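## Task

Count every blue bin on the shelving, then move that same number of boxes from the desk into the gray tote on the desk. Each box must sit fully inside the tote, not resting on its edge. Nothing new may end up on the floor, and every other object must stay on the shelf, table or counter where it is. The robot must not fall or finish leaning, or the task fails. The result only counts if it holds without the robot supporting anything.

## Robot and tools

Robot: a simulated Hello Robot Stretch 4 with one arm. It has an omni-wheel base, a lift that slides up a mast, an arm that telescopes straight out, a three-joint wrist (yaw, pitch, roll) and a two-finger gripper. It stands about 1.6 m tall; the base edge lies within 0.23 m of the base origin. Cameras, all on the robot: head_camera (420x560), head_left_camera and head_right_camera (fisheye, 420x672), wrist_camera (616x392).

Frames: the base frame sits on the floor beneath the base centre, x ahead, y to the left, z up. hand_pose is reported in this frame as a point between the open fingertips; with all wrist joints at 0 its axes line up with the base frame. Its printed value can be somewhat off. The odometry frame is the base frame as it was when the scene began.

Tool execute_actions: argument "actions" is a list holding one action or nothing (empty = just report state and images). Optional "cameras" picks which images come back: a list of names from head_camera, head_left_camera, head_right_camera, wrist_camera, or "all"; omitted or null means all, [] means none. An action may hold:
- "base": exactly one relative move, measured from where the base last reported itself: translate_m (metres, forward positive, -2 to 2), strafe_m (metres sideways, left positive, -2 to 2), or rotate_rad (radians, counter-clockwise positive, -3.2 to 3.2). These are offsets, not places.
- "joints": absolute targets keyed by name: lift_m 0 to 1.2 m; arm_m 0 to 0.55 m; wrist_yaw_rad -1.134 to 4.276 (0 points ahead, positive turns left, 3.14 tucked back, above 3.4 may hit the arm); wrist_pitch_rad -1.117 to 4.259 (0 level, 1.57 pointing down); wrist_roll_rad -1.117 to 4.259 (0 keeps fingers at equal height, positive turns clockwise viewed from behind); gripper_m -0.038 to 0.141 m fingertip gap (negative squeezes the tips together). Joints not listed keep their former target. Out-of-range joint targets are clipped and flagged; any other bad value or unknown key rejects the whole call.
- "pace": "slow", "default", "fast" or "max" (base up to 0.1/0.3/0.4/0.6 m/s and 1/2/3/4 rad/s; slower when the lift is above 0.2).
- "contact_limits": {"arm_m": 0 to 0.75}, how much push the arm may exert before halting; default 0.5.
- Or, by itself, "end_of_arm": "enable_torque" to revive wrist or gripper motors that shut off.
Parts of one action start together and may finish at different times; no action runs beyond 15 s. Once a call reports a stop, the remaining calls in that reply are skipped.

Tool wait: "seconds" 0 to 10; nothing new is commanded, then the usual state and images return. Tool zoom_image: "camera" plus "region" [x0, y0, x1, y1] in pixels of that camera's last full image, origin top-left, no larger than 504x504. Tool read_manual: only returns licence text. Tool finished_scene: "scene" 1 or 2; it closes that scene for good and reveals the next task, so call it only once the boxes rest in the tote unassisted.

Result lines: joint_positions (current joint values); base_status and joint_status ("done", "off_target", "contact_stop_at_<key>", "limit_stop_at_<name>", "time_out", "torque_fault"); on_its_own (what happened without being commanded; "held at" gives a held target, not the actual position); lidar_m (12 distances in metres, sector 1 straight ahead then counter-clockwise in 30-degree steps, "-" for nothing seen or closer than 0.25 m; sees from about 0.15 m up, may miss glass, thin legs and things behind); wrist_depth_mm (7x7 grid of median depths, 100 to 2000 mm, read from top-left); hand_pose; base_odometry (wheel-based, heading -3.142 to 3.142, left positive); turned_by_wheels vs turned_by_imu (a gap over about 0.1 rad signals a collision or slip); base_tilt in degrees (forward and right positive); motor_effort as percent of maximum with the action's peak in brackets; pictures (camera order of the returned images).

Useful habits: to unfold the wrist at the start, send lift_m 0.4 and wrist_yaw_rad 0 together. To grasp, open wider than the box, then command a gripper_m under its width; a clear change in the gripper effort shows a firm hold, since the position reading does not. If fingertips jam on a surface, raise the lift. Tilting the gripper up while rolled can trigger limit_stop_at_own_body.

Avoid: driving or turning with arm_m above 0.2 while carrying over 1 kg, especially at fast paces; steady pushing with a raised gripper or high contact limit; anything making the robot lean past 6 degrees (limit_stop_at_tilt makes lift, arm and wheels go slack). After a contact stop, the affected part may go slack and a lift can sag under load. A wrist overload causes torque_fault; clear it with enable_torque. Drops, knocks, slams and strong pushes lower the outcome, and nothing may be left on the floor. Less robot motion time is better.

Each tool is called after "Call:" as a command line: name --argument value for each argument, lists and objects as JSON in quotes; but a table of rows of numbers goes row by row, as --pt "numbers of a row", without its own name.

## Session

I'll start by looking at the current state and camera views.

Call:
execute_actions --actions '[]'

Scene clock: 0.00 s.
base_odometry: x=+0.000 y=+0.000 heading=+0.000 (m, m, rad; odometry frame)
turned_by_wheels: +0.000 (rad since the last result)
turned_by_imu: +0.000 (rad since the last result)
base_tilt: forward=+0.7 right=+0.2 (deg)
lidar_m: 0.81 0.92 1.77 1.33 0.77 0.68 0.69 0.84 1.22 1.23 1.47 1.54
base_status: not commanded
joint_positions: lift_m=+0.195 arm_m=+0.000 wrist_yaw_rad=+3.096 wrist_pitch_rad=+0.000 wrist_roll_rad=+0.010 gripper_m=+0.057
joint_status: not commanded
motor_effort: lift_m=+21 arm_m=-1 wrist_yaw_rad=-1 wrist_pitch_rad=-7 wrist_roll_rad=+0 gripper_m=+0 wheel_0=+1 wheel_1=+0 wheel_2=+0 (%)
hand_pose: x=-0.1132 y=+0.1006 z=+0.3733 quat_wxyz=(+0.023, +0.000, +0.005, +1.000) (m; base frame)
wrist_depth_mm: 141 208 878 820 778 741 699 / 140 141 866 820 788 732 699 / - 136 842 820 768 723 699 / 107 138 238 809 778 732 699 / 122 138 854 809 768 723 691 / 960 917 854 809 208 715 691 / 960 917 189 788 750 707 683
pictures: head_camera, head_left_camera, head_right_camera, wrist_camera
Images, in order (width x height): head_camera 420x560, head_left_camera 420x672, head_right_camera 420x672, wrist_camera 616x392.

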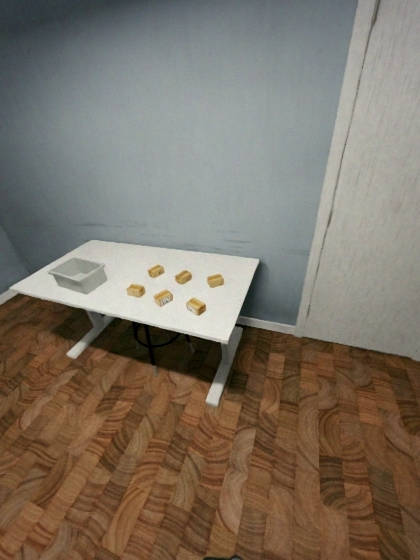

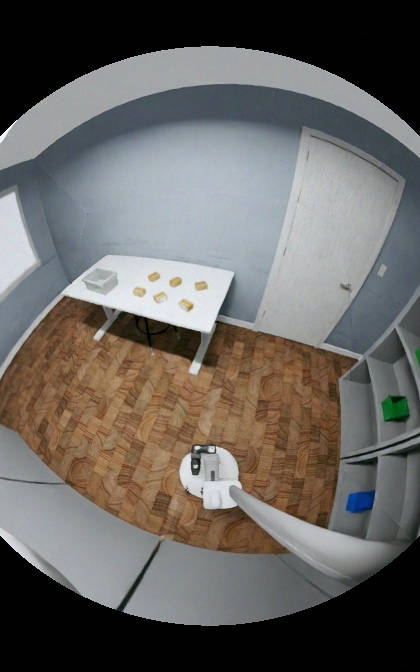

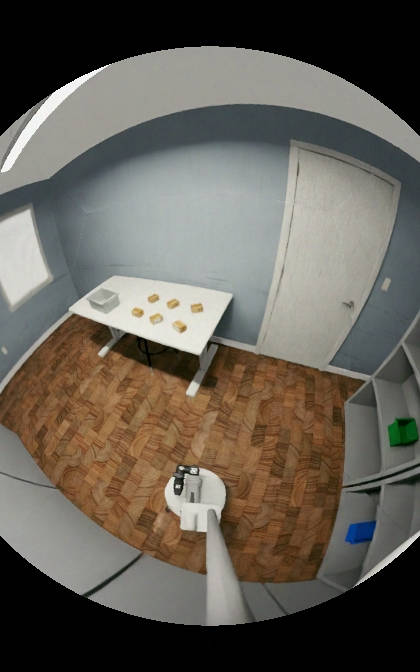

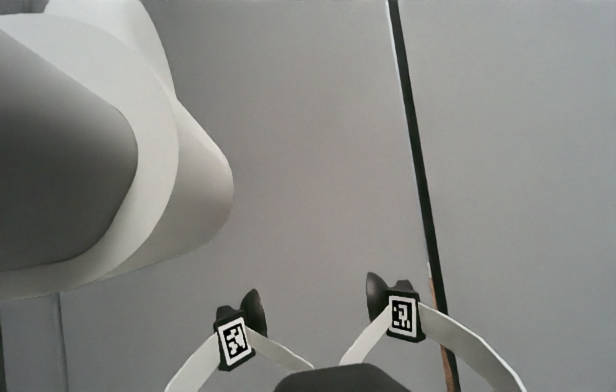

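The desk is ahead and to the left, and the shelving is to the right. I'll turn right to get a full view of it.

Call:
execute_actions --actions '[{"base": {"rotate_rad": -1.57}}]'

Scene clock: 6.07 s.
base_odometry: x=+0.000 y=+0.000 heading=-1.569 (m, m, rad; odometry frame)
turned_by_wheels: -1.569 (rad since the last result)
turned_by_imu: -1.587 (rad since the last result)
base_tilt: forward=+0.7 right=+0.2 (deg)
lidar_m: 1.22 1.50 1.54 0.81 0.93 1.83 1.30 0.78 0.68 0.67 0.82 1.21
base_status: done
joint_positions: lift_m=+0.195 arm_m=+0.000 wrist_yaw_rad=+3.096 wrist_pitch_rad=+0.000 wrist_roll_rad=+0.010 gripper_m=+0.057
joint_status: not commanded
motor_effort: lift_m=+21(21) arm_m=-1(1) wrist_yaw_rad=-1(1) wrist_pitch_rad=-4(6) wrist_roll_rad=+0(1) gripper_m=-3(3) wheel_0=+4(12) wheel_1=+4(11) wheel_2=+4(9) (%)
hand_pose: x=-0.1132 y=+0.1006 z=+0.3733 quat_wxyz=(+0.023, +0.000, +0.005, +1.000) (m; base frame)
wrist_depth_mm: 141 206 - - - - - / 140 142 1983 - - - - / - 137 1863 - - - - / 107 138 238 - - - - / 122 138 1708 - - - - / 831 1118 1366 1808 209 1430 1281 / 842 1078 189 1060 1025 854 891
pictures: head_camera, head_left_camera, head_right_camera, wrist_camera
Images, in order (width x height): head_camera 420x560, head_left_camera 420x672, head_right_camera 420x672, wrist_camera 616x392.

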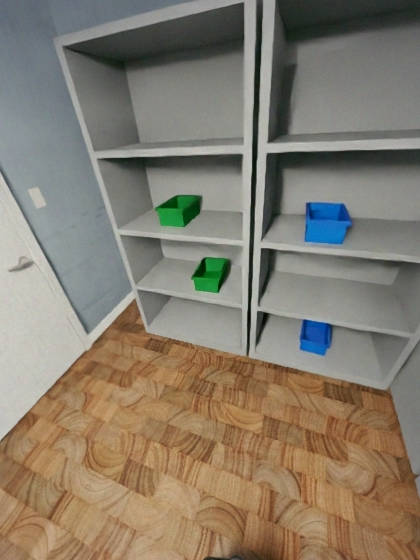

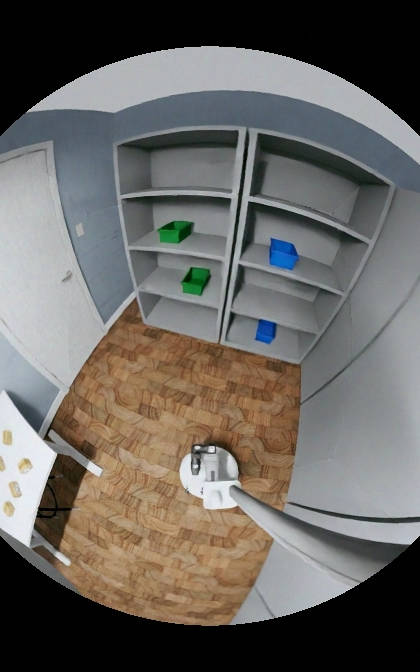

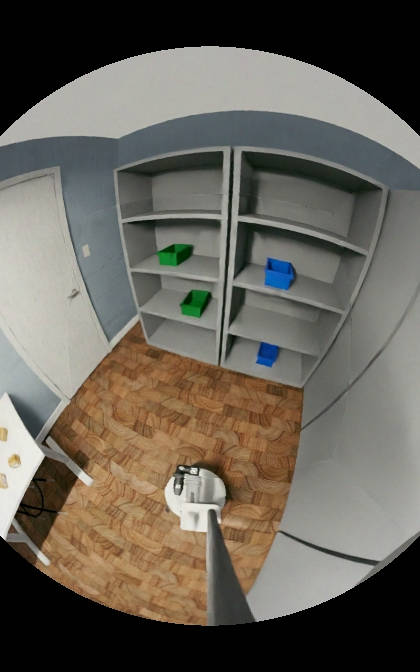

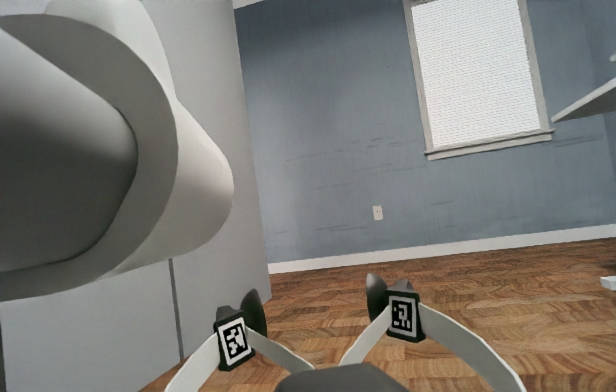

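I can see 2 blue bins and 2 green ones so far. There are more gray panels further right, so I'll keep turning to check for more shelving.

Call:
execute_actions --actions '[{"base": {"rotate_rad": -1.57}}]'

Scene clock: 16.77 s.
base_odometry: x=+0.000 y=+0.000 heading=-3.138 (m, m, rad; odometry frame)
turned_by_wheels: -1.569 (rad since the last result)
turned_by_imu: -1.587 (rad since the last result)
base_tilt: forward=+0.7 right=+0.2 (deg)
lidar_m: 0.68 0.84 1.22 1.22 1.52 1.54 0.83 0.95 1.88 1.24 0.76 0.66
base_status: done
joint_positions: lift_m=+0.195 arm_m=+0.000 wrist_yaw_rad=+3.096 wrist_pitch_rad=+0.000 wrist_roll_rad=+0.010 gripper_m=+0.057
joint_status: not commanded
motor_effort: lift_m=+21(21) arm_m=+0(1) wrist_yaw_rad=+0(0) wrist_pitch_rad=-6(7) wrist_roll_rad=+0(1) gripper_m=-2(2) wheel_0=+3(12) wheel_1=+4(12) wheel_2=+4(7) (%)
hand_pose: x=-0.1132 y=+0.1006 z=+0.3733 quat_wxyz=(+0.023, +0.000, +0.005, +1.000) (m; base frame)
wrist_depth_mm: 141 207 1863 1708 1618 1537 1464 / 140 141 1863 1708 1618 1576 1430 / - 137 976 1708 1618 1537 1430 / 107 138 238 1708 1576 1537 1464 / 122 138 1808 1708 1618 1499 1430 / 1983 1921 1708 1661 209 1397 1308 / 1499 1336 190 1078 1008 866 891
pictures: head_camera, head_left_camera, head_right_camera, wrist_camera
Images, in order (width x height): head_camera 420x560, head_left_camera 420x672, head_right_camera 420x672, wrist_camera 616x392.

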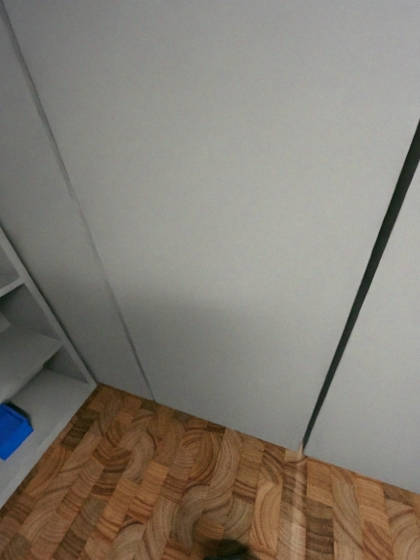

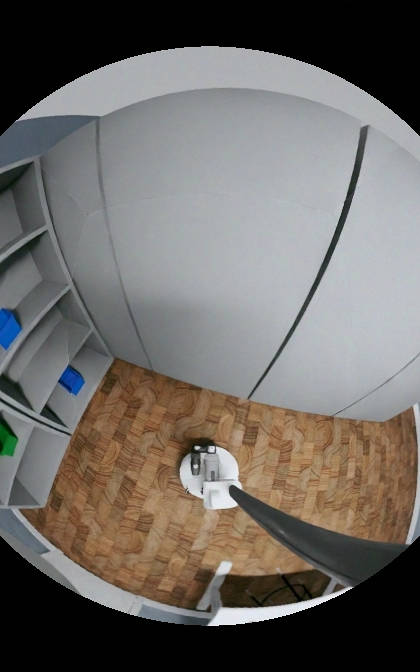

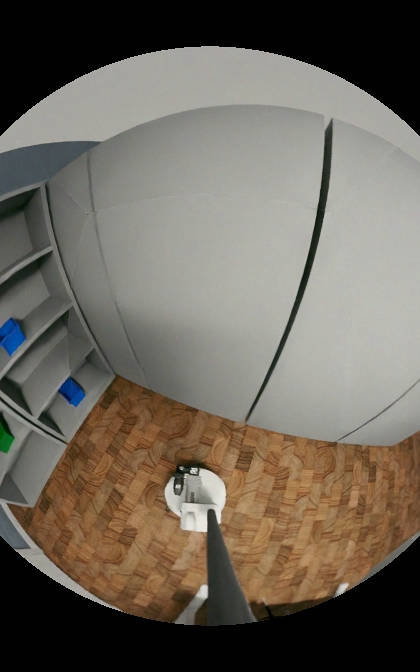

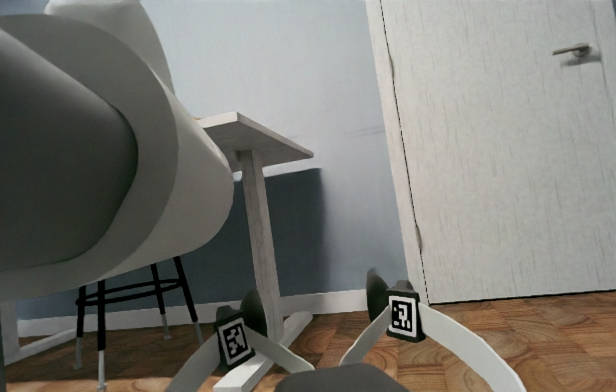

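These gray panels could be the backs of more shelving units. I'll finish the sweep to see the rest of the room.

Call:
execute_actions --actions '[{"base": {"rotate_rad": -1.57}}]'

Scene clock: 34.03 s.
base_odometry: x=+0.000 y=+0.000 heading=+1.576 (m, m, rad; odometry frame)
turned_by_wheels: -1.569 (rad since the last result)
turned_by_imu: -1.587 (rad since the last result)
base_tilt: forward=+0.7 right=+0.1 (deg)
lidar_m: 1.22 0.78 0.67 0.68 0.84 1.22 1.24 1.52 1.53 0.80 0.93 1.81
base_status: done
joint_positions: lift_m=+0.195 arm_m=+0.000 wrist_yaw_rad=+3.096 wrist_pitch_rad=+0.000 wrist_roll_rad=+0.010 gripper_m=+0.057
joint_status: not commanded
motor_effort: lift_m=+21(21) arm_m=+0(1) wrist_yaw_rad=+0(0) wrist_pitch_rad=-6(6) wrist_roll_rad=+0(0) gripper_m=-5(2) wheel_0=+3(8) wheel_1=+4(12) wheel_2=+3(10) (%)
hand_pose: x=-0.1132 y=+0.1006 z=+0.3733 quat_wxyz=(+0.023, +0.000, +0.005, +1.000) (m; base frame)
wrist_depth_mm: 141 207 1808 1756 1366 1366 1182 / 140 141 1661 1464 1618 1618 1205 / - 136 1808 1661 1756 1618 1182 / 107 138 238 1537 1756 1618 1229 / 122 138 1863 1708 1756 1618 1281 / 1708 1708 1576 1397 208 1229 1160 / 1499 1336 190 1060 1008 854 891
pictures: head_camera, head_left_camera, head_right_camera, wrist_camera
Images, in order (width x height): head_camera 420x560, head_left_camera 420x672, head_right_camera 420x672, wrist_camera 616x392.

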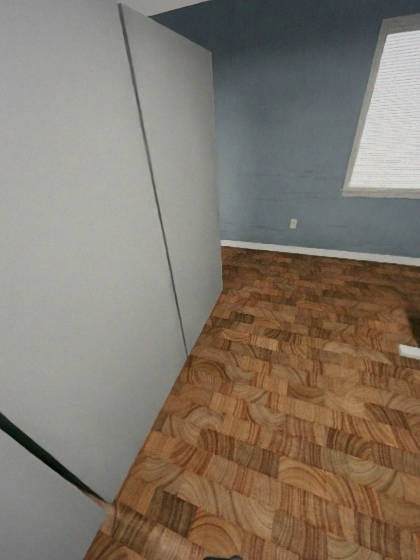

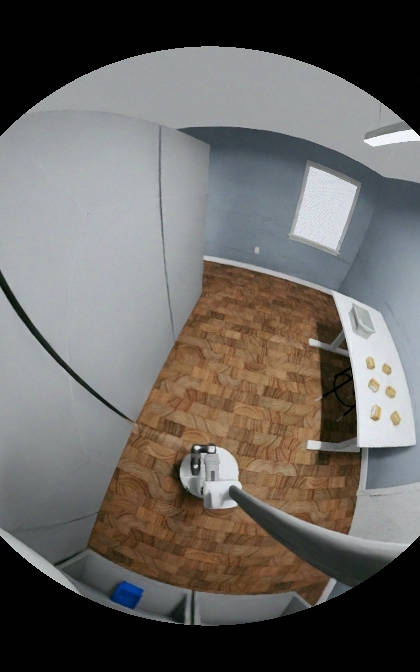

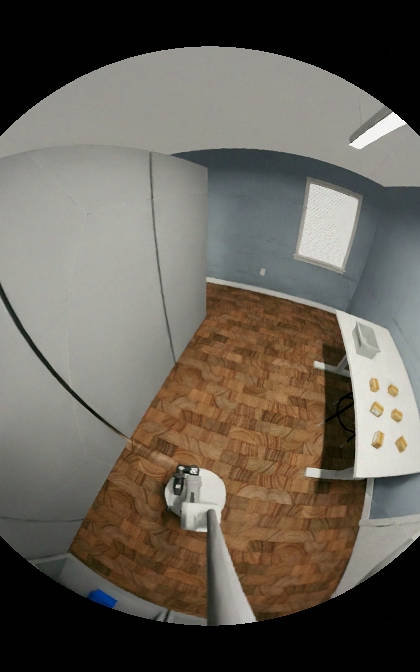

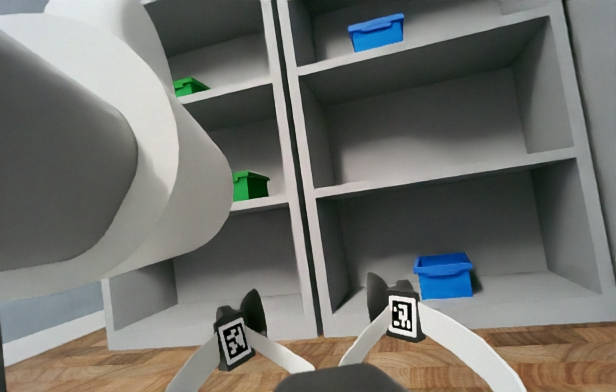

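The gray panels are the backs of shelving units that face away from me, and there's a gap at the far end. Bins could be sitting on the other side, so I need to drive around and check. First I'll line up parallel to the panels.

Call:
execute_actions --actions '[{"base": {"rotate_rad": -0.28}}]' --cameras '[]'

Call:
execute_actions --actions '[{"base": {"translate_m": 1.5}}]' --cameras '["head_camera", "head_left_camera"]'

Scene clock: 57.80 s.
base_odometry: x=+0.000 y=+0.000 heading=+1.297 (m, m, rad; odometry frame)
turned_by_wheels: -0.279 (rad since the last result)
turned_by_imu: -0.282 (rad since the last result)
base_tilt: forward=+0.7 right=+0.2 (deg)
lidar_m: 3.00 0.95 0.71 0.68 0.74 1.06 1.23 1.29 1.57 0.82 0.80 1.19
base_status: done
joint_positions: lift_m=+0.195 arm_m=+0.000 wrist_yaw_rad=+3.096 wrist_pitch_rad=+0.000 wrist_roll_rad=+0.010 gripper_m=+0.057
joint_status: not commanded
motor_effort: lift_m=+21(21) arm_m=+0(1) wrist_yaw_rad=+0(0) wrist_pitch_rad=-5(7) wrist_roll_rad=+0(0) gripper_m=-2(1) wheel_0=+3(9) wheel_1=+4(11) wheel_2=+4(10) (%)
hand_pose: x=-0.1132 y=+0.1006 z=+0.3733 quat_wxyz=(+0.023, +0.000, +0.005, +1.000) (m; base frame)
wrist_depth_mm: 141 207 1708 1863 1708 1118 798 / 140 141 1464 1537 1537 1160 820 / - 137 1537 1863 1863 1205 842 / 107 138 239 1808 1808 1255 866 / 122 138 1499 1808 1808 1308 904 / 1661 1756 1308 1464 209 1255 917 / 1308 1308 189 1078 1008 866 866
pictures: none
No camera images: the call's "cameras" was empty. Leave "cameras" out to get every camera's image.

Scene clock: 64.30 s.
base_odometry: x=+0.405 y=+1.444 heading=+1.297 (m, m, rad; odometry frame)
turned_by_wheels: +0.001 (rad since the last result)
turned_by_imu: +0.005 (rad since the last result)
base_tilt: forward=+0.7 right=+0.1 (deg)
lidar_m: 1.49 1.62 0.62 0.58 0.66 0.92 2.81 1.16 0.85 0.82 1.74 1.58
base_status: done
joint_positions: lift_m=+0.195 arm_m=+0.000 wrist_yaw_rad=+3.096 wrist_pitch_rad=+0.000 wrist_roll_rad=+0.010 gripper_m=+0.057
joint_status: not commanded
motor_effort: lift_m=+21(21) arm_m=+0(1) wrist_yaw_rad=+0(0) wrist_pitch_rad=-5(7) wrist_roll_rad=-1(0) gripper_m=-4(3) wheel_0=+4(9) wheel_1=+5(9) wheel_2=-2(13) (%)
hand_pose: x=-0.1132 y=+0.1006 z=+0.3733 quat_wxyz=(+0.023, +0.000, +0.005, +1.000) (m; base frame)
wrist_depth_mm: 141 207 - - 1708 976 715 / 140 141 - - 1808 1025 723 / - 137 - - 1921 1060 741 / 107 138 238 - - 1118 759 / 122 138 - - - 1160 788 / - - 1863 1808 208 1138 820 / 1537 1366 190 1078 1025 854 820
pictures: head_camera, head_left_camera
Images, in order (width x height): head_camera 420x560, head_left_camera 420x672.

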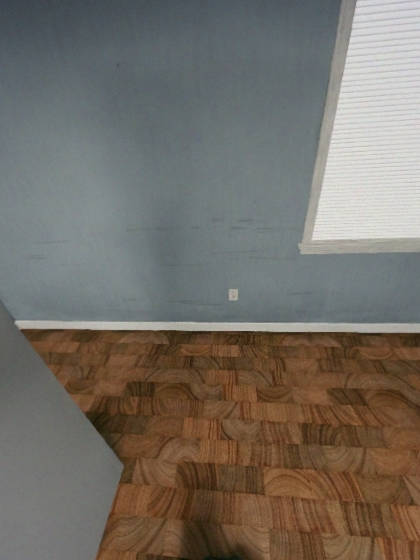

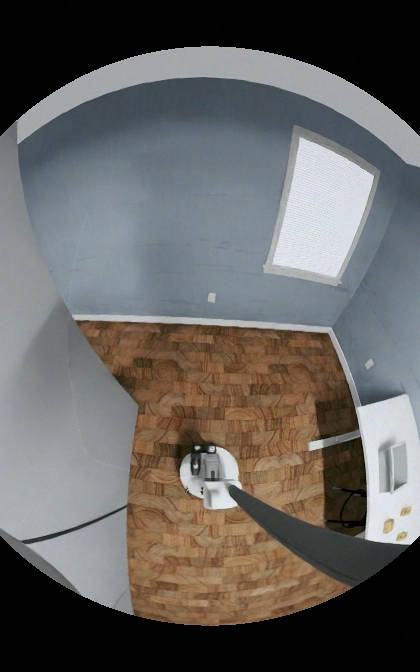

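I'm nearly past the end of the row. I'll drive a bit further and turn left to look at the front of these units.

Call:
execute_actions --actions '[{"base": {"translate_m": 0.85}}]' --cameras '[]'

Call:
execute_actions --actions '[{"base": {"rotate_rad": 1.57}}]' --cameras '["head_camera", "head_left_camera", "head_right_camera"]'

Scene clock: 87.67 s.
base_odometry: x=+0.635 y=+2.262 heading=+1.298 (m, m, rad; odometry frame)
turned_by_wheels: +0.000 (rad since the last result)
turned_by_imu: +0.003 (rad since the last result)
base_tilt: forward=+0.8 right=+0.1 (deg)
lidar_m: 0.66 0.72 1.06 1.01 0.66 0.86 3.03 1.26 1.11 1.69 0.86 0.71
base_status: done
joint_positions: lift_m=+0.195 arm_m=+0.000 wrist_yaw_rad=+3.096 wrist_pitch_rad=+0.000 wrist_roll_rad=+0.010 gripper_m=+0.057
joint_status: not commanded
motor_effort: lift_m=+21(21) arm_m=-1(1) wrist_yaw_rad=+0(0) wrist_pitch_rad=-8(7) wrist_roll_rad=+0(3) gripper_m=-2(0) wheel_0=+3(8) wheel_1=+4(10) wheel_2=-2(16) (%)
hand_pose: x=-0.1132 y=+0.1006 z=+0.3733 quat_wxyz=(+0.023, +0.000, +0.005, +1.000) (m; base frame)
wrist_depth_mm: 141 208 - - 1576 891 647 / 140 141 - - 1661 931 661 / - 136 - - 1808 976 683 / 107 138 238 - 1983 1008 699 / 122 138 - - - 1060 723 / - - 1921 1863 209 1060 750 / 1499 1366 189 1060 1008 854 768
pictures: none
No camera images: the call's "cameras" was empty. Leave "cameras" out to get every camera's image.

Scene clock: 89.73 s.
base_odometry: x=+0.635 y=+2.262 heading=+2.867 (m, m, rad; odometry frame)
turned_by_wheels: +1.569 (rad since the last result)
turned_by_imu: +1.587 (rad since the last result)
base_tilt: forward=+0.7 right=+0.2 (deg)
lidar_m: 1.02 0.65 0.86 2.82 1.24 1.09 1.69 0.90 0.70 0.66 0.71 1.01
base_status: done
joint_positions: lift_m=+0.195 arm_m=+0.000 wrist_yaw_rad=+3.096 wrist_pitch_rad=+0.000 wrist_roll_rad=+0.010 gripper_m=+0.057
joint_status: not commanded
motor_effort: lift_m=+21(21) arm_m=+0(1) wrist_yaw_rad=+0(0) wrist_pitch_rad=-6(7) wrist_roll_rad=-1(0) gripper_m=-3(3) wheel_0=-4(9) wheel_1=-6(10) wheel_2=-3(12) (%)
hand_pose: x=-0.1132 y=+0.1006 z=+0.3733 quat_wxyz=(+0.023, +0.000, +0.005, +1.000) (m; base frame)
wrist_depth_mm: 141 207 1863 1921 1921 1921 1863 / 140 141 1863 1863 1863 1863 1182 / - 136 1863 1863 1808 1430 1863 / 107 138 238 1863 1863 1863 1863 / 123 138 1808 1808 1808 1808 1863 / 1060 1661 1756 1756 208 1366 1308 / 1098 1308 189 1060 1025 854 891
pictures: head_camera, head_left_camera, head_right_camera
Images, in order (width x height): head_camera 420x560, head_left_camera 420x672, head_right_camera 420x672.

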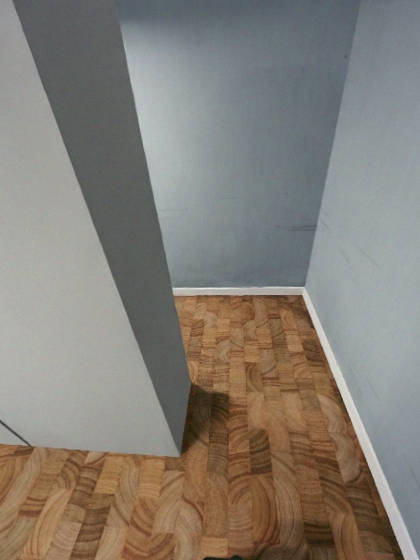

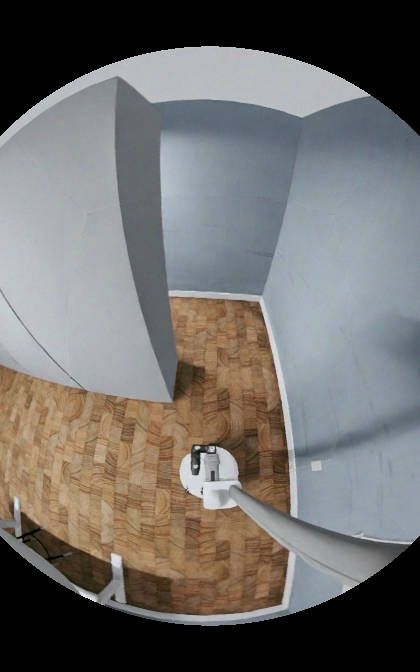

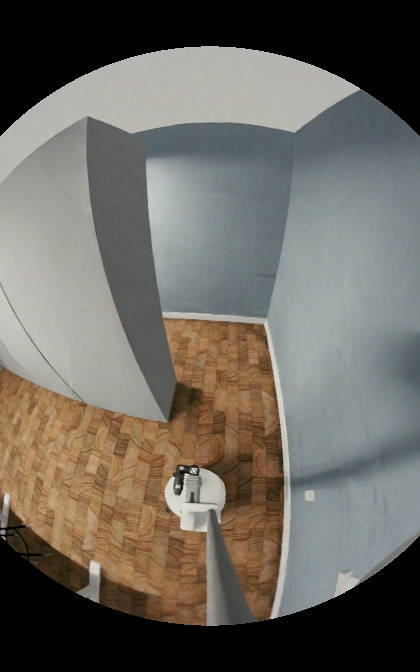

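There's an aisle behind the units. I'll drive forward past the unit's depth and look down it.

Call:
execute_actions --actions '[{"base": {"translate_m": 0.8}}]' --cameras '["head_left_camera"]'

Scene clock: 101.53 s.
base_odometry: x=-0.135 y=+2.479 heading=+2.867 (m, m, rad; odometry frame)
turned_by_wheels: +0.000 (rad since the last result)
turned_by_imu: +0.003 (rad since the last result)
base_tilt: forward=+0.6 right=+0.2 (deg)
lidar_m: 1.22 1.31 0.26 0.25 0.26 1.82 2.37 1.00 0.75 0.69 0.76 1.10
base_status: done
joint_positions: lift_m=+0.195 arm_m=+0.000 wrist_yaw_rad=+3.096 wrist_pitch_rad=+0.000 wrist_roll_rad=+0.010 gripper_m=+0.057
joint_status: not commanded
motor_effort: lift_m=+21(21) arm_m=-1(1) wrist_yaw_rad=+0(0) wrist_pitch_rad=-6(6) wrist_roll_rad=+0(1) gripper_m=-3(1) wheel_0=+3(9) wheel_1=+5(9) wheel_2=-3(15) (%)
hand_pose: x=-0.1132 y=+0.1006 z=+0.3733 quat_wxyz=(+0.023, +0.000, +0.005, +1.000) (m; base frame)
wrist_depth_mm: 141 207 - - - - 254 / 140 141 - - - - 258 / - 136 - - - 1983 265 / 107 138 239 - - - 274 / 123 138 - - - - 283 / 1098 1756 1983 1863 208 1430 291 / 1138 1366 189 1060 1025 866 301
pictures: head_left_camera
Images, in order (width x height): head_left_camera 420x672.

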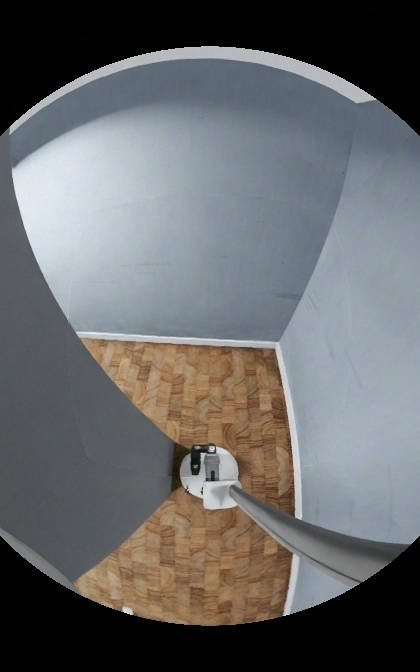

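I'm too close to the side of the unit, only 0.25 m away. I'll shift right before driving on.

Call:
execute_actions --actions '[{"base": {"strafe_m": -0.22}, "pace": "slow"}]' --cameras '[]'

Call:
execute_actions --actions '[{"base": {"translate_m": 0.6}}]' --cameras '[]'

Call:
execute_actions --actions '[{"base": {"rotate_rad": 1.57}}]' --cameras '["head_camera", "head_left_camera"]'

Scene clock: 115.87 s.
base_odometry: x=-0.076 y=+2.691 heading=+2.867 (m, m, rad; odometry frame)
turned_by_wheels: +0.000 (rad since the last result)
turned_by_imu: +0.000 (rad since the last result)
base_tilt: forward=+0.7 right=+0.2 (deg)
lidar_m: 1.22 1.31 0.48 0.46 0.51 1.94 1.65 0.69 0.52 0.48 0.53 0.77
base_status: done
joint_positions: lift_m=+0.195 arm_m=+0.000 wrist_yaw_rad=+3.096 wrist_pitch_rad=+0.000 wrist_roll_rad=+0.010 gripper_m=+0.057
joint_status: not commanded
motor_effort: lift_m=+21(21) arm_m=-1(1) wrist_yaw_rad=-1(0) wrist_pitch_rad=-7(7) wrist_roll_rad=+0(2) gripper_m=-3(1) wheel_0=+5(10) wheel_1=-6(8) wheel_2=+0(2) (%)
hand_pose: x=-0.1132 y=+0.1006 z=+0.3733 quat_wxyz=(+0.023, +0.000, +0.005, +1.000) (m; base frame)
wrist_depth_mm: 141 208 - - - - - / 140 141 - - - - - / - 137 - - - - - / 107 138 238 - - - - / 122 138 - - - - - / 820 1255 1756 1808 209 1430 1308 / 831 1138 189 1078 1008 866 891
pictures: none
No camera images: the call's "cameras" was empty. Leave "cameras" out to get every camera's image.

Scene clock: 119.37 s.
base_odometry: x=-0.653 y=+2.853 heading=+2.867 (m, m, rad; odometry frame)
turned_by_wheels: +0.000 (rad since the last result)
turned_by_imu: +0.002 (rad since the last result)
base_tilt: forward=+0.5 right=+0.3 (deg)
lidar_m: 0.61 0.65 0.95 1.21 0.56 0.69 1.78 0.72 0.56 0.53 0.57 0.62
base_status: done
joint_positions: lift_m=+0.195 arm_m=+0.000 wrist_yaw_rad=+3.096 wrist_pitch_rad=+0.000 wrist_roll_rad=+0.010 gripper_m=+0.057
joint_status: not commanded
motor_effort: lift_m=+21(21) arm_m=-1(1) wrist_yaw_rad=+0(0) wrist_pitch_rad=-4(6) wrist_roll_rad=+0(0) gripper_m=-1(1) wheel_0=+4(5) wheel_1=+4(9) wheel_2=-4(13) (%)
hand_pose: x=-0.1132 y=+0.1006 z=+0.3733 quat_wxyz=(+0.023, +0.000, +0.005, +1.000) (m; base frame)
wrist_depth_mm: 141 208 - - - 683 512 / 140 141 - - - 707 504 / - 137 - - - 732 517 / 107 138 238 - - 778 535 / 122 138 - - - 809 549 / 866 1336 1808 1863 209 798 569 / 878 1182 189 1060 1025 715 591
pictures: none
No camera images: the call's "cameras" was empty. Leave "cameras" out to get every camera's image.

Scene clock: 121.43 s.
base_odometry: x=-0.653 y=+2.853 heading=-1.847 (m, m, rad; odometry frame)
turned_by_wheels: +1.569 (rad since the last result)
turned_by_imu: +1.587 (rad since the last result)
base_tilt: forward=+0.8 right=+0.2 (deg)
lidar_m: 1.18 0.57 0.68 1.85 0.73 0.56 0.53 0.56 0.64 0.62 0.64 0.97
base_status: done
joint_positions: lift_m=+0.195 arm_m=+0.000 wrist_yaw_rad=+3.096 wrist_pitch_rad=+0.000 wrist_roll_rad=+0.010 gripper_m=+0.057
joint_status: not commanded
motor_effort: lift_m=+21(21) arm_m=-1(1) wrist_yaw_rad=+0(0) wrist_pitch_rad=-5(7) wrist_roll_rad=+1(1) gripper_m=-4(4) wheel_0=-3(6) wheel_1=-5(10) wheel_2=-5(10) (%)
hand_pose: x=-0.1132 y=+0.1006 z=+0.3733 quat_wxyz=(+0.023, +0.000, +0.005, +1.000) (m; base frame)
wrist_depth_mm: 141 207 683 683 691 683 691 / 140 141 683 683 683 683 691 / - 137 668 676 676 676 683 / 107 138 238 668 668 668 668 / 122 138 654 654 668 661 668 / 640 647 647 654 209 654 654 / 640 647 189 647 647 647 654
pictures: head_camera, head_left_camera
Images, in order (width x height): head_camera 420x560, head_left_camera 420x672.

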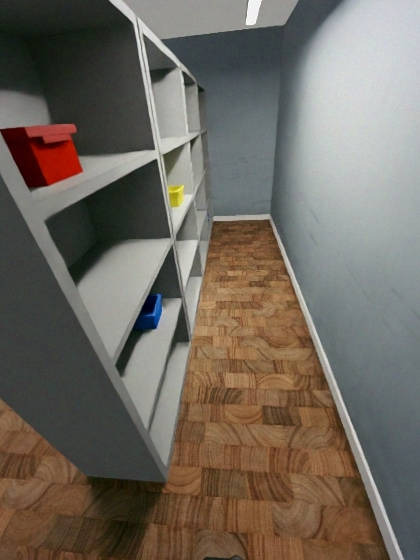

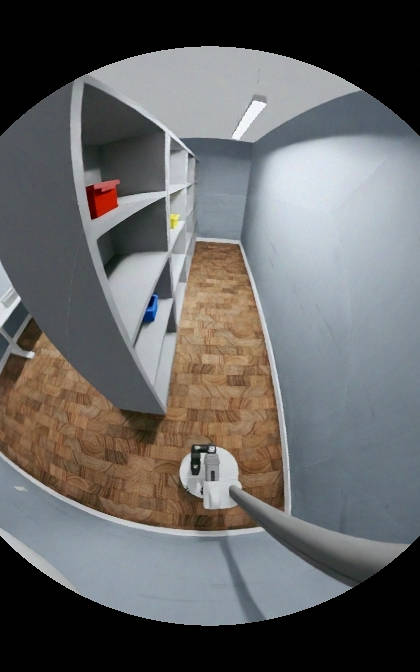

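The hidden side does have more bins: a red one, a yellow one, at least one more blue, and possibly something blue further down. I'll drive down the aisle to count them properly.

Call:
execute_actions --actions '[{"base": {"translate_m": 1.3}}]' --cameras '["head_camera", "head_left_camera"]'

Scene clock: 138.77 s.
base_odometry: x=-1.007 y=+1.603 heading=-1.847 (m, m, rad; odometry frame)
turned_by_wheels: +0.000 (rad since the last result)
turned_by_imu: +0.004 (rad since the last result)
base_tilt: forward=+0.8 right=+0.2 (deg)
lidar_m: 0.95 0.41 0.28 0.26 0.28 0.45 1.84 0.97 0.70 0.67 0.73 1.05
base_status: done
joint_positions: lift_m=+0.195 arm_m=+0.000 wrist_yaw_rad=+3.096 wrist_pitch_rad=+0.000 wrist_roll_rad=+0.010 gripper_m=+0.057
joint_status: not commanded
motor_effort: lift_m=+21(21) arm_m=+0(1) wrist_yaw_rad=+0(0) wrist_pitch_rad=-5(6) wrist_roll_rad=-2(0) gripper_m=-3(1) wheel_0=+3(9) wheel_1=+4(13) wheel_2=-3(11) (%)
hand_pose: x=-0.1132 y=+0.1006 z=+0.3733 quat_wxyz=(+0.023, +0.000, +0.005, +1.000) (m; base frame)
wrist_depth_mm: 141 207 - - 917 946 878 / 140 141 - - 931 917 310 / - 137 1983 1983 917 535 661 / 107 138 238 1983 904 904 917 / 122 138 1921 1921 904 904 904 / 1078 1661 1863 1808 208 891 891 / 1078 1308 189 1060 891 699 732
pictures: head_camera, head_left_camera
Images, in order (width x height): head_camera 420x560, head_left_camera 420x672.

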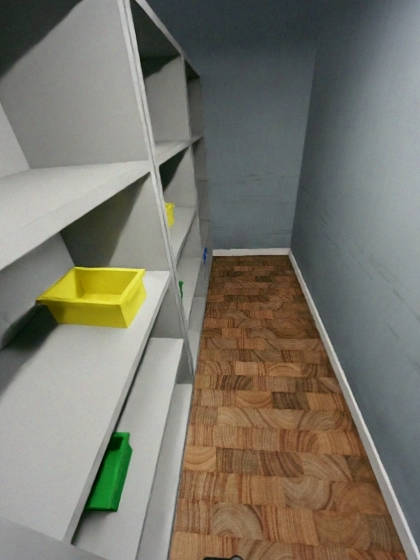

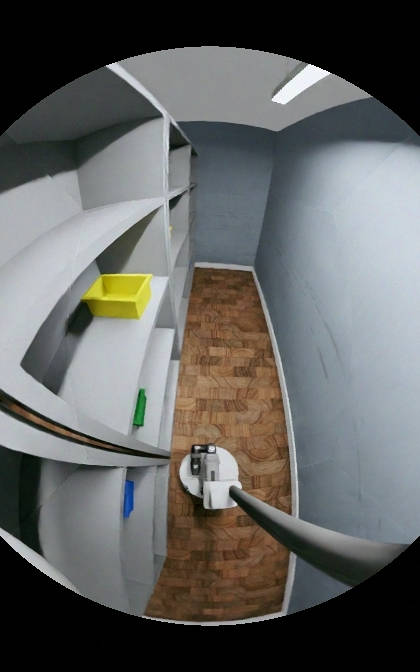

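I'm only 0.26 m from the shelf fronts. I'll centre myself in the aisle first.

Call:
execute_actions --actions '[{"base": {"strafe_m": -0.2}, "pace": "slow"}]' --cameras '[]'

Call:
execute_actions --actions '[{"base": {"rotate_rad": 1.57}}]' --cameras '["head_camera", "head_left_camera", "head_right_camera"]'

Scene clock: 159.03 s.
base_odometry: x=-1.199 y=+1.657 heading=-1.847 (m, m, rad; odometry frame)
turned_by_wheels: +0.000 (rad since the last result)
turned_by_imu: +0.000 (rad since the last result)
base_tilt: forward=+0.7 right=+0.2 (deg)
lidar_m: 1.62 0.64 0.49 0.46 0.50 0.77 1.67 0.66 0.50 0.47 0.47 0.78
base_status: done
joint_positions: lift_m=+0.195 arm_m=+0.000 wrist_yaw_rad=+3.096 wrist_pitch_rad=+0.000 wrist_roll_rad=+0.010 gripper_m=+0.057
joint_status: not commanded
motor_effort: lift_m=+21(21) arm_m=-1(1) wrist_yaw_rad=+0(0) wrist_pitch_rad=-4(5) wrist_roll_rad=+0(1) gripper_m=-3(2) wheel_0=+6(9) wheel_1=-6(8) wheel_2=+0(2) (%)
hand_pose: x=-0.1132 y=+0.1006 z=+0.3733 quat_wxyz=(+0.023, +0.000, +0.005, +1.000) (m; base frame)
wrist_depth_mm: 141 207 - - - 946 946 / 140 141 - - - 931 931 / - 137 1983 1983 - 931 715 / 107 138 238 1983 1983 931 931 / 122 138 1983 1921 1983 917 917 / 798 1255 1708 1863 209 917 904 / 820 1160 189 1078 1025 798 741
pictures: none
No camera images: the call's "cameras" was empty. Leave "cameras" out to get every camera's image.

Scene clock: 161.10 s.
base_odometry: x=-1.199 y=+1.657 heading=-0.278 (m, m, rad; odometry frame)
turned_by_wheels: +1.569 (rad since the last result)
turned_by_imu: +1.587 (rad since the last result)
base_tilt: forward=+0.7 right=+0.2 (deg)
lidar_m: 0.47 0.49 0.76 1.66 0.69 0.51 0.48 0.52 0.77 1.60 0.68 0.48
base_status: done
joint_positions: lift_m=+0.195 arm_m=+0.000 wrist_yaw_rad=+3.096 wrist_pitch_rad=+0.000 wrist_roll_rad=+0.010 gripper_m=+0.057
joint_status: not commanded
motor_effort: lift_m=+21(21) arm_m=-1(1) wrist_yaw_rad=+0(0) wrist_pitch_rad=-8(5) wrist_roll_rad=+0(0) gripper_m=-2(2) wheel_0=-3(7) wheel_1=-6(12) wheel_2=-3(14) (%)
hand_pose: x=-0.1132 y=+0.1006 z=+0.3733 quat_wxyz=(+0.023, +0.000, +0.005, +1.000) (m; base frame)
wrist_depth_mm: 141 207 640 640 647 647 647 / 140 141 627 634 640 640 640 / - 136 621 634 634 634 634 / 107 138 238 621 627 627 627 / 122 138 621 615 621 621 621 / 597 609 609 609 209 609 615 / 603 603 189 603 609 603 609
pictures: head_camera, head_left_camera, head_right_camera
Images, in order (width x height): head_camera 420x560, head_left_camera 420x672, head_right_camera 420x672.

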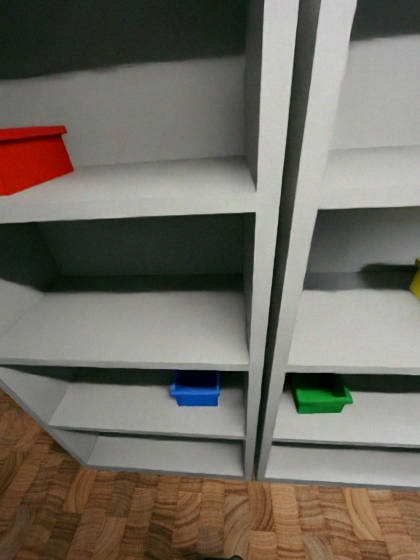

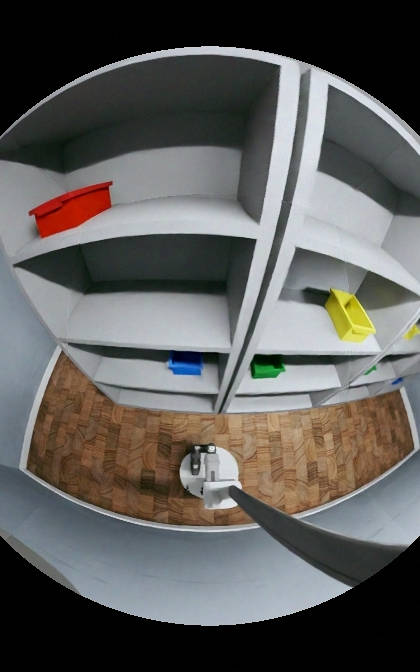

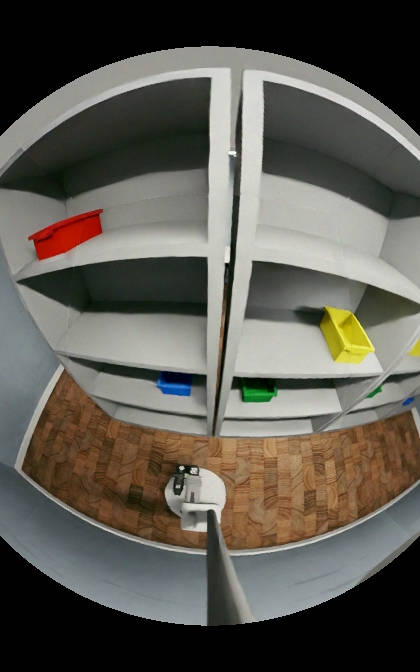

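Unit A on this side has a red bin and a blue bin, and unit B has a yellow and a green. I'll strafe right to see the remaining units.

Call:
execute_actions --actions '[{"base": {"strafe_m": -1.0}}]' --cameras '["head_camera", "head_left_camera", "head_right_camera"]'

Scene clock: 172.27 s.
base_odometry: x=-1.473 y=+0.695 heading=-0.278 (m, m, rad; odometry frame)
turned_by_wheels: +0.000 (rad since the last result)
turned_by_imu: -0.004 (rad since the last result)
base_tilt: forward=+0.7 right=+0.2 (deg)
lidar_m: 0.42 0.47 0.69 1.87 0.75 0.56 0.54 0.57 0.80 1.52 0.63 0.45
base_status: done
joint_positions: lift_m=+0.195 arm_m=+0.000 wrist_yaw_rad=+3.096 wrist_pitch_rad=+0.000 wrist_roll_rad=+0.010 gripper_m=+0.057
joint_status: not commanded
motor_effort: lift_m=+21(21) arm_m=-1(1) wrist_yaw_rad=+0(0) wrist_pitch_rad=-5(6) wrist_roll_rad=+1(1) gripper_m=-4(2) wheel_0=+1(9) wheel_1=-3(13) wheel_2=+0(4) (%)
hand_pose: x=-0.1132 y=+0.1006 z=+0.3733 quat_wxyz=(+0.023, +0.000, +0.005, +1.000) (m; base frame)
wrist_depth_mm: 141 207 691 699 691 699 699 / 140 142 683 683 691 691 699 / - 136 676 683 683 683 691 / 107 138 238 676 676 683 676 / 122 138 661 668 668 676 676 / 647 647 654 661 209 668 676 / 640 647 189 647 654 654 654
pictures: head_camera, head_left_camera, head_right_camera
Images, in order (width x height): head_camera 420x560, head_left_camera 420x672, head_right_camera 420x672.

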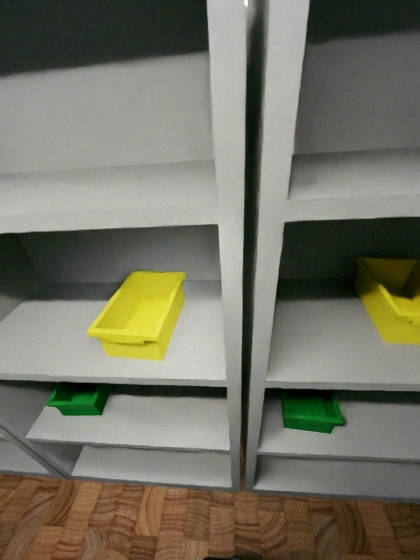

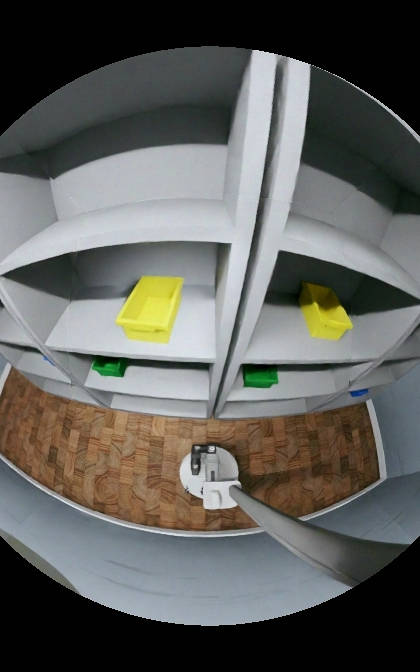

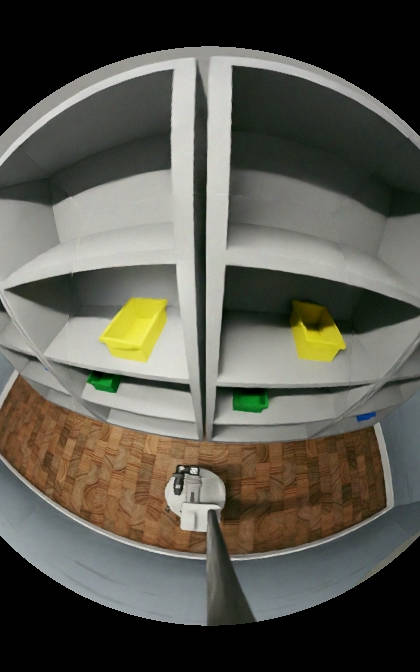

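Units B and C each have a yellow and a green. There's a blue bin further right in unit D, so I'll keep going.

Call:
execute_actions --actions '[{"base": {"strafe_m": -0.95}}]' --cameras '["head_camera", "head_left_camera", "head_right_camera"]'

Scene clock: 183.27 s.
base_odometry: x=-1.734 y=-0.218 heading=-0.278 (m, m, rad; odometry frame)
turned_by_wheels: +0.000 (rad since the last result)
turned_by_imu: -0.004 (rad since the last result)
base_tilt: forward=+0.8 right=+0.3 (deg)
lidar_m: 0.38 0.40 0.59 1.87 0.82 0.61 0.58 0.62 0.89 0.93 0.54 0.38
base_status: done
joint_positions: lift_m=+0.195 arm_m=+0.000 wrist_yaw_rad=+3.096 wrist_pitch_rad=+0.000 wrist_roll_rad=+0.010 gripper_m=+0.057
joint_status: not commanded
motor_effort: lift_m=+21(21) arm_m=-1(1) wrist_yaw_rad=+0(0) wrist_pitch_rad=-7(6) wrist_roll_rad=+0(1) gripper_m=-2(6) wheel_0=+2(10) wheel_1=-4(12) wheel_2=+0(1) (%)
hand_pose: x=-0.1132 y=+0.1006 z=+0.3733 quat_wxyz=(+0.023, +0.000, +0.005, +1.000) (m; base frame)
wrist_depth_mm: 141 207 723 741 741 750 750 / 140 141 723 732 723 741 750 / - 136 723 723 723 732 732 / 107 138 239 715 723 723 732 / 122 138 699 707 715 715 715 / 691 699 691 699 209 707 715 / 683 683 189 691 691 683 707
pictures: head_camera, head_left_camera, head_right_camera
Images, in order (width x height): head_camera 420x560, head_left_camera 420x672, head_right_camera 420x672.

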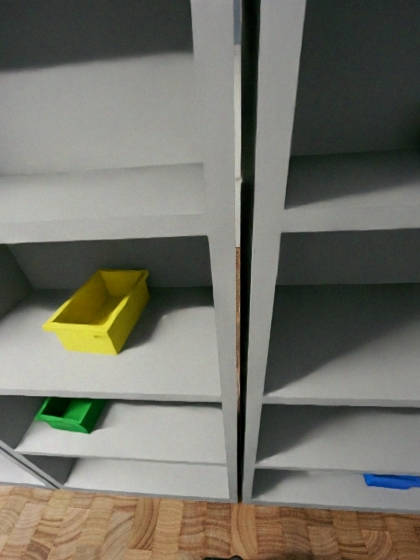

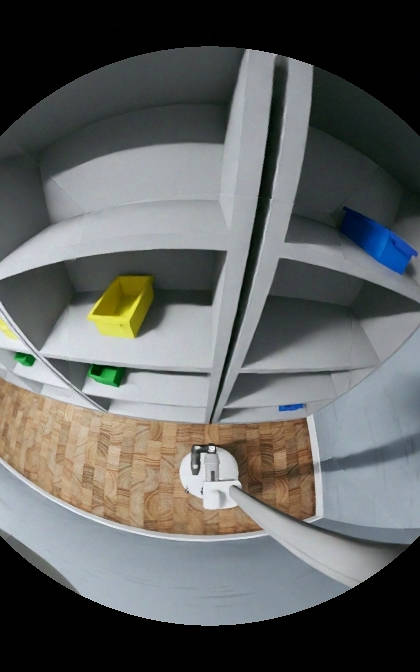

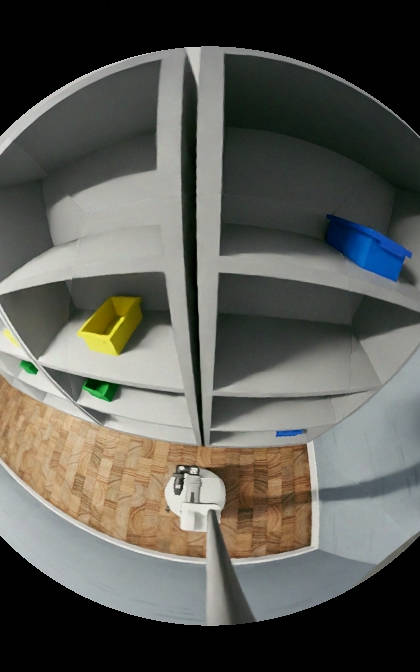

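Unit D has one blue bin on an upper shelf and another on the bottom shelf. I'll zoom in to make sure I haven't missed or misjudged anything there.

Call:
zoom_image --camera "head_left_camera" --region '[210, 60, 420, 440]'

Region (210, 60, 420, 440) of head_left_camera's 420x672 image, scaled by 1.326, with more detail than that image has; it fills the left 279 columns of this view, and the rest is white.

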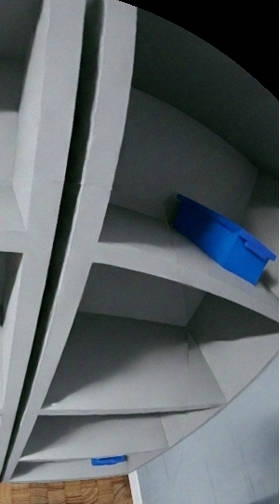

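I want a clearer head-on view of unit D to confirm this.

Call:
execute_actions --actions '[{"base": {"strafe_m": -0.45}}]' --cameras '["head_camera", "head_left_camera"]'

Scene clock: 205.87 s.
base_odometry: x=-1.857 y=-0.651 heading=-0.278 (m, m, rad; odometry frame)
turned_by_wheels: +0.000 (rad since the last result)
turned_by_imu: -0.002 (rad since the last result)
base_tilt: forward=+0.7 right=+0.2 (deg)
lidar_m: 0.37 0.40 0.57 1.79 0.86 0.59 0.58 0.64 0.49 0.46 0.51 0.38
base_status: done
joint_positions: lift_m=+0.195 arm_m=+0.000 wrist_yaw_rad=+3.096 wrist_pitch_rad=+0.000 wrist_roll_rad=+0.010 gripper_m=+0.057
joint_status: not commanded
motor_effort: lift_m=+21(21) arm_m=-1(1) wrist_yaw_rad=+0(0) wrist_pitch_rad=-5(6) wrist_roll_rad=+0(1) gripper_m=-2(3) wheel_0=+2(11) wheel_1=-3(13) wheel_2=+0(0) (%)
hand_pose: x=-0.1132 y=+0.1006 z=+0.3733 quat_wxyz=(+0.023, +0.000, +0.005, +1.000) (m; base frame)
wrist_depth_mm: 141 207 750 750 759 768 768 / 140 142 750 750 750 750 759 / - 136 741 741 750 750 750 / 107 138 239 732 732 741 741 / 122 138 723 732 723 741 750 / 707 715 707 715 208 723 723 / 699 707 189 707 715 699 715
pictures: head_camera, head_left_camera
Images, in order (width x height): head_camera 420x560, head_left_camera 420x672.

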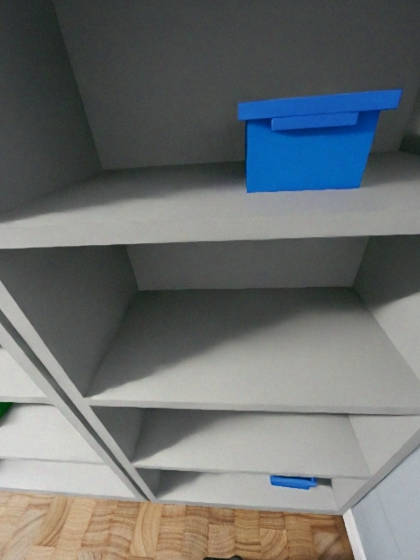

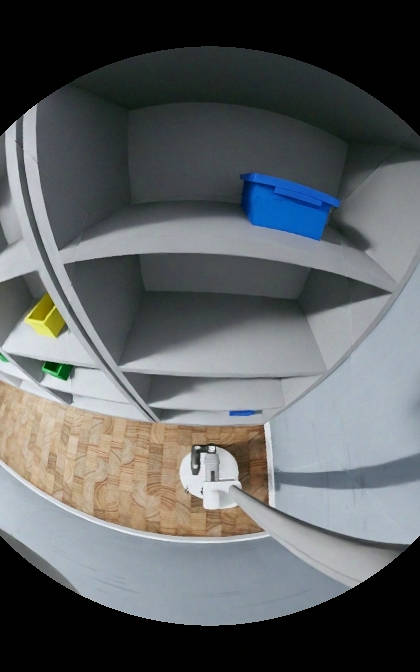

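Unit D is confirmed: two blue bins and nothing else on it.

| Shelving | Blue bins |
|---|---|
| First wall of shelving | 2 |
| Unit A (hidden side) | 1 |
| Unit D (hidden side) | 2 |
| **Total** | **5** |

The desk has 6 boxes, so 5 go in the tote and 1 stays out. Now I'll head back up the aisle.

Call:
execute_actions --actions '[{"base": {"strafe_m": 2.0}, "pace": "fast"}]' --cameras '[]'

Scene clock: 263.07 s.
base_odometry: x=-1.309 y=+1.273 heading=-0.278 (m, m, rad; odometry frame)
turned_by_wheels: +0.000 (rad since the last result)
turned_by_imu: +0.006 (rad since the last result)
base_tilt: forward=+0.7 right=+0.2 (deg)
lidar_m: 0.45 0.47 0.70 1.77 0.71 0.48 0.50 0.53 0.79 1.58 0.63 0.46
base_status: done
joint_positions: lift_m=+0.195 arm_m=+0.000 wrist_yaw_rad=+3.096 wrist_pitch_rad=+0.000 wrist_roll_rad=+0.010 gripper_m=+0.057
joint_status: not commanded
motor_effort: lift_m=+21(21) arm_m=-1(1) wrist_yaw_rad=+0(0) wrist_pitch_rad=-6(7) wrist_roll_rad=-1(1) gripper_m=-1(3) wheel_0=+0(13) wheel_1=+1(15) wheel_2=+0(2) (%)
hand_pose: x=-0.1132 y=+0.1006 z=+0.3733 quat_wxyz=(+0.023, +0.000, +0.005, +1.000) (m; base frame)
wrist_depth_mm: 141 207 661 668 668 676 676 / 140 141 654 654 661 668 661 / - 137 647 654 654 654 661 / 107 138 238 647 647 654 654 / 122 138 640 634 640 647 647 / 621 627 627 634 208 640 640 / 621 621 189 621 634 627 634
pictures: none
No camera images: the call's "cameras" was empty. Leave "cameras" out to get every camera's image.


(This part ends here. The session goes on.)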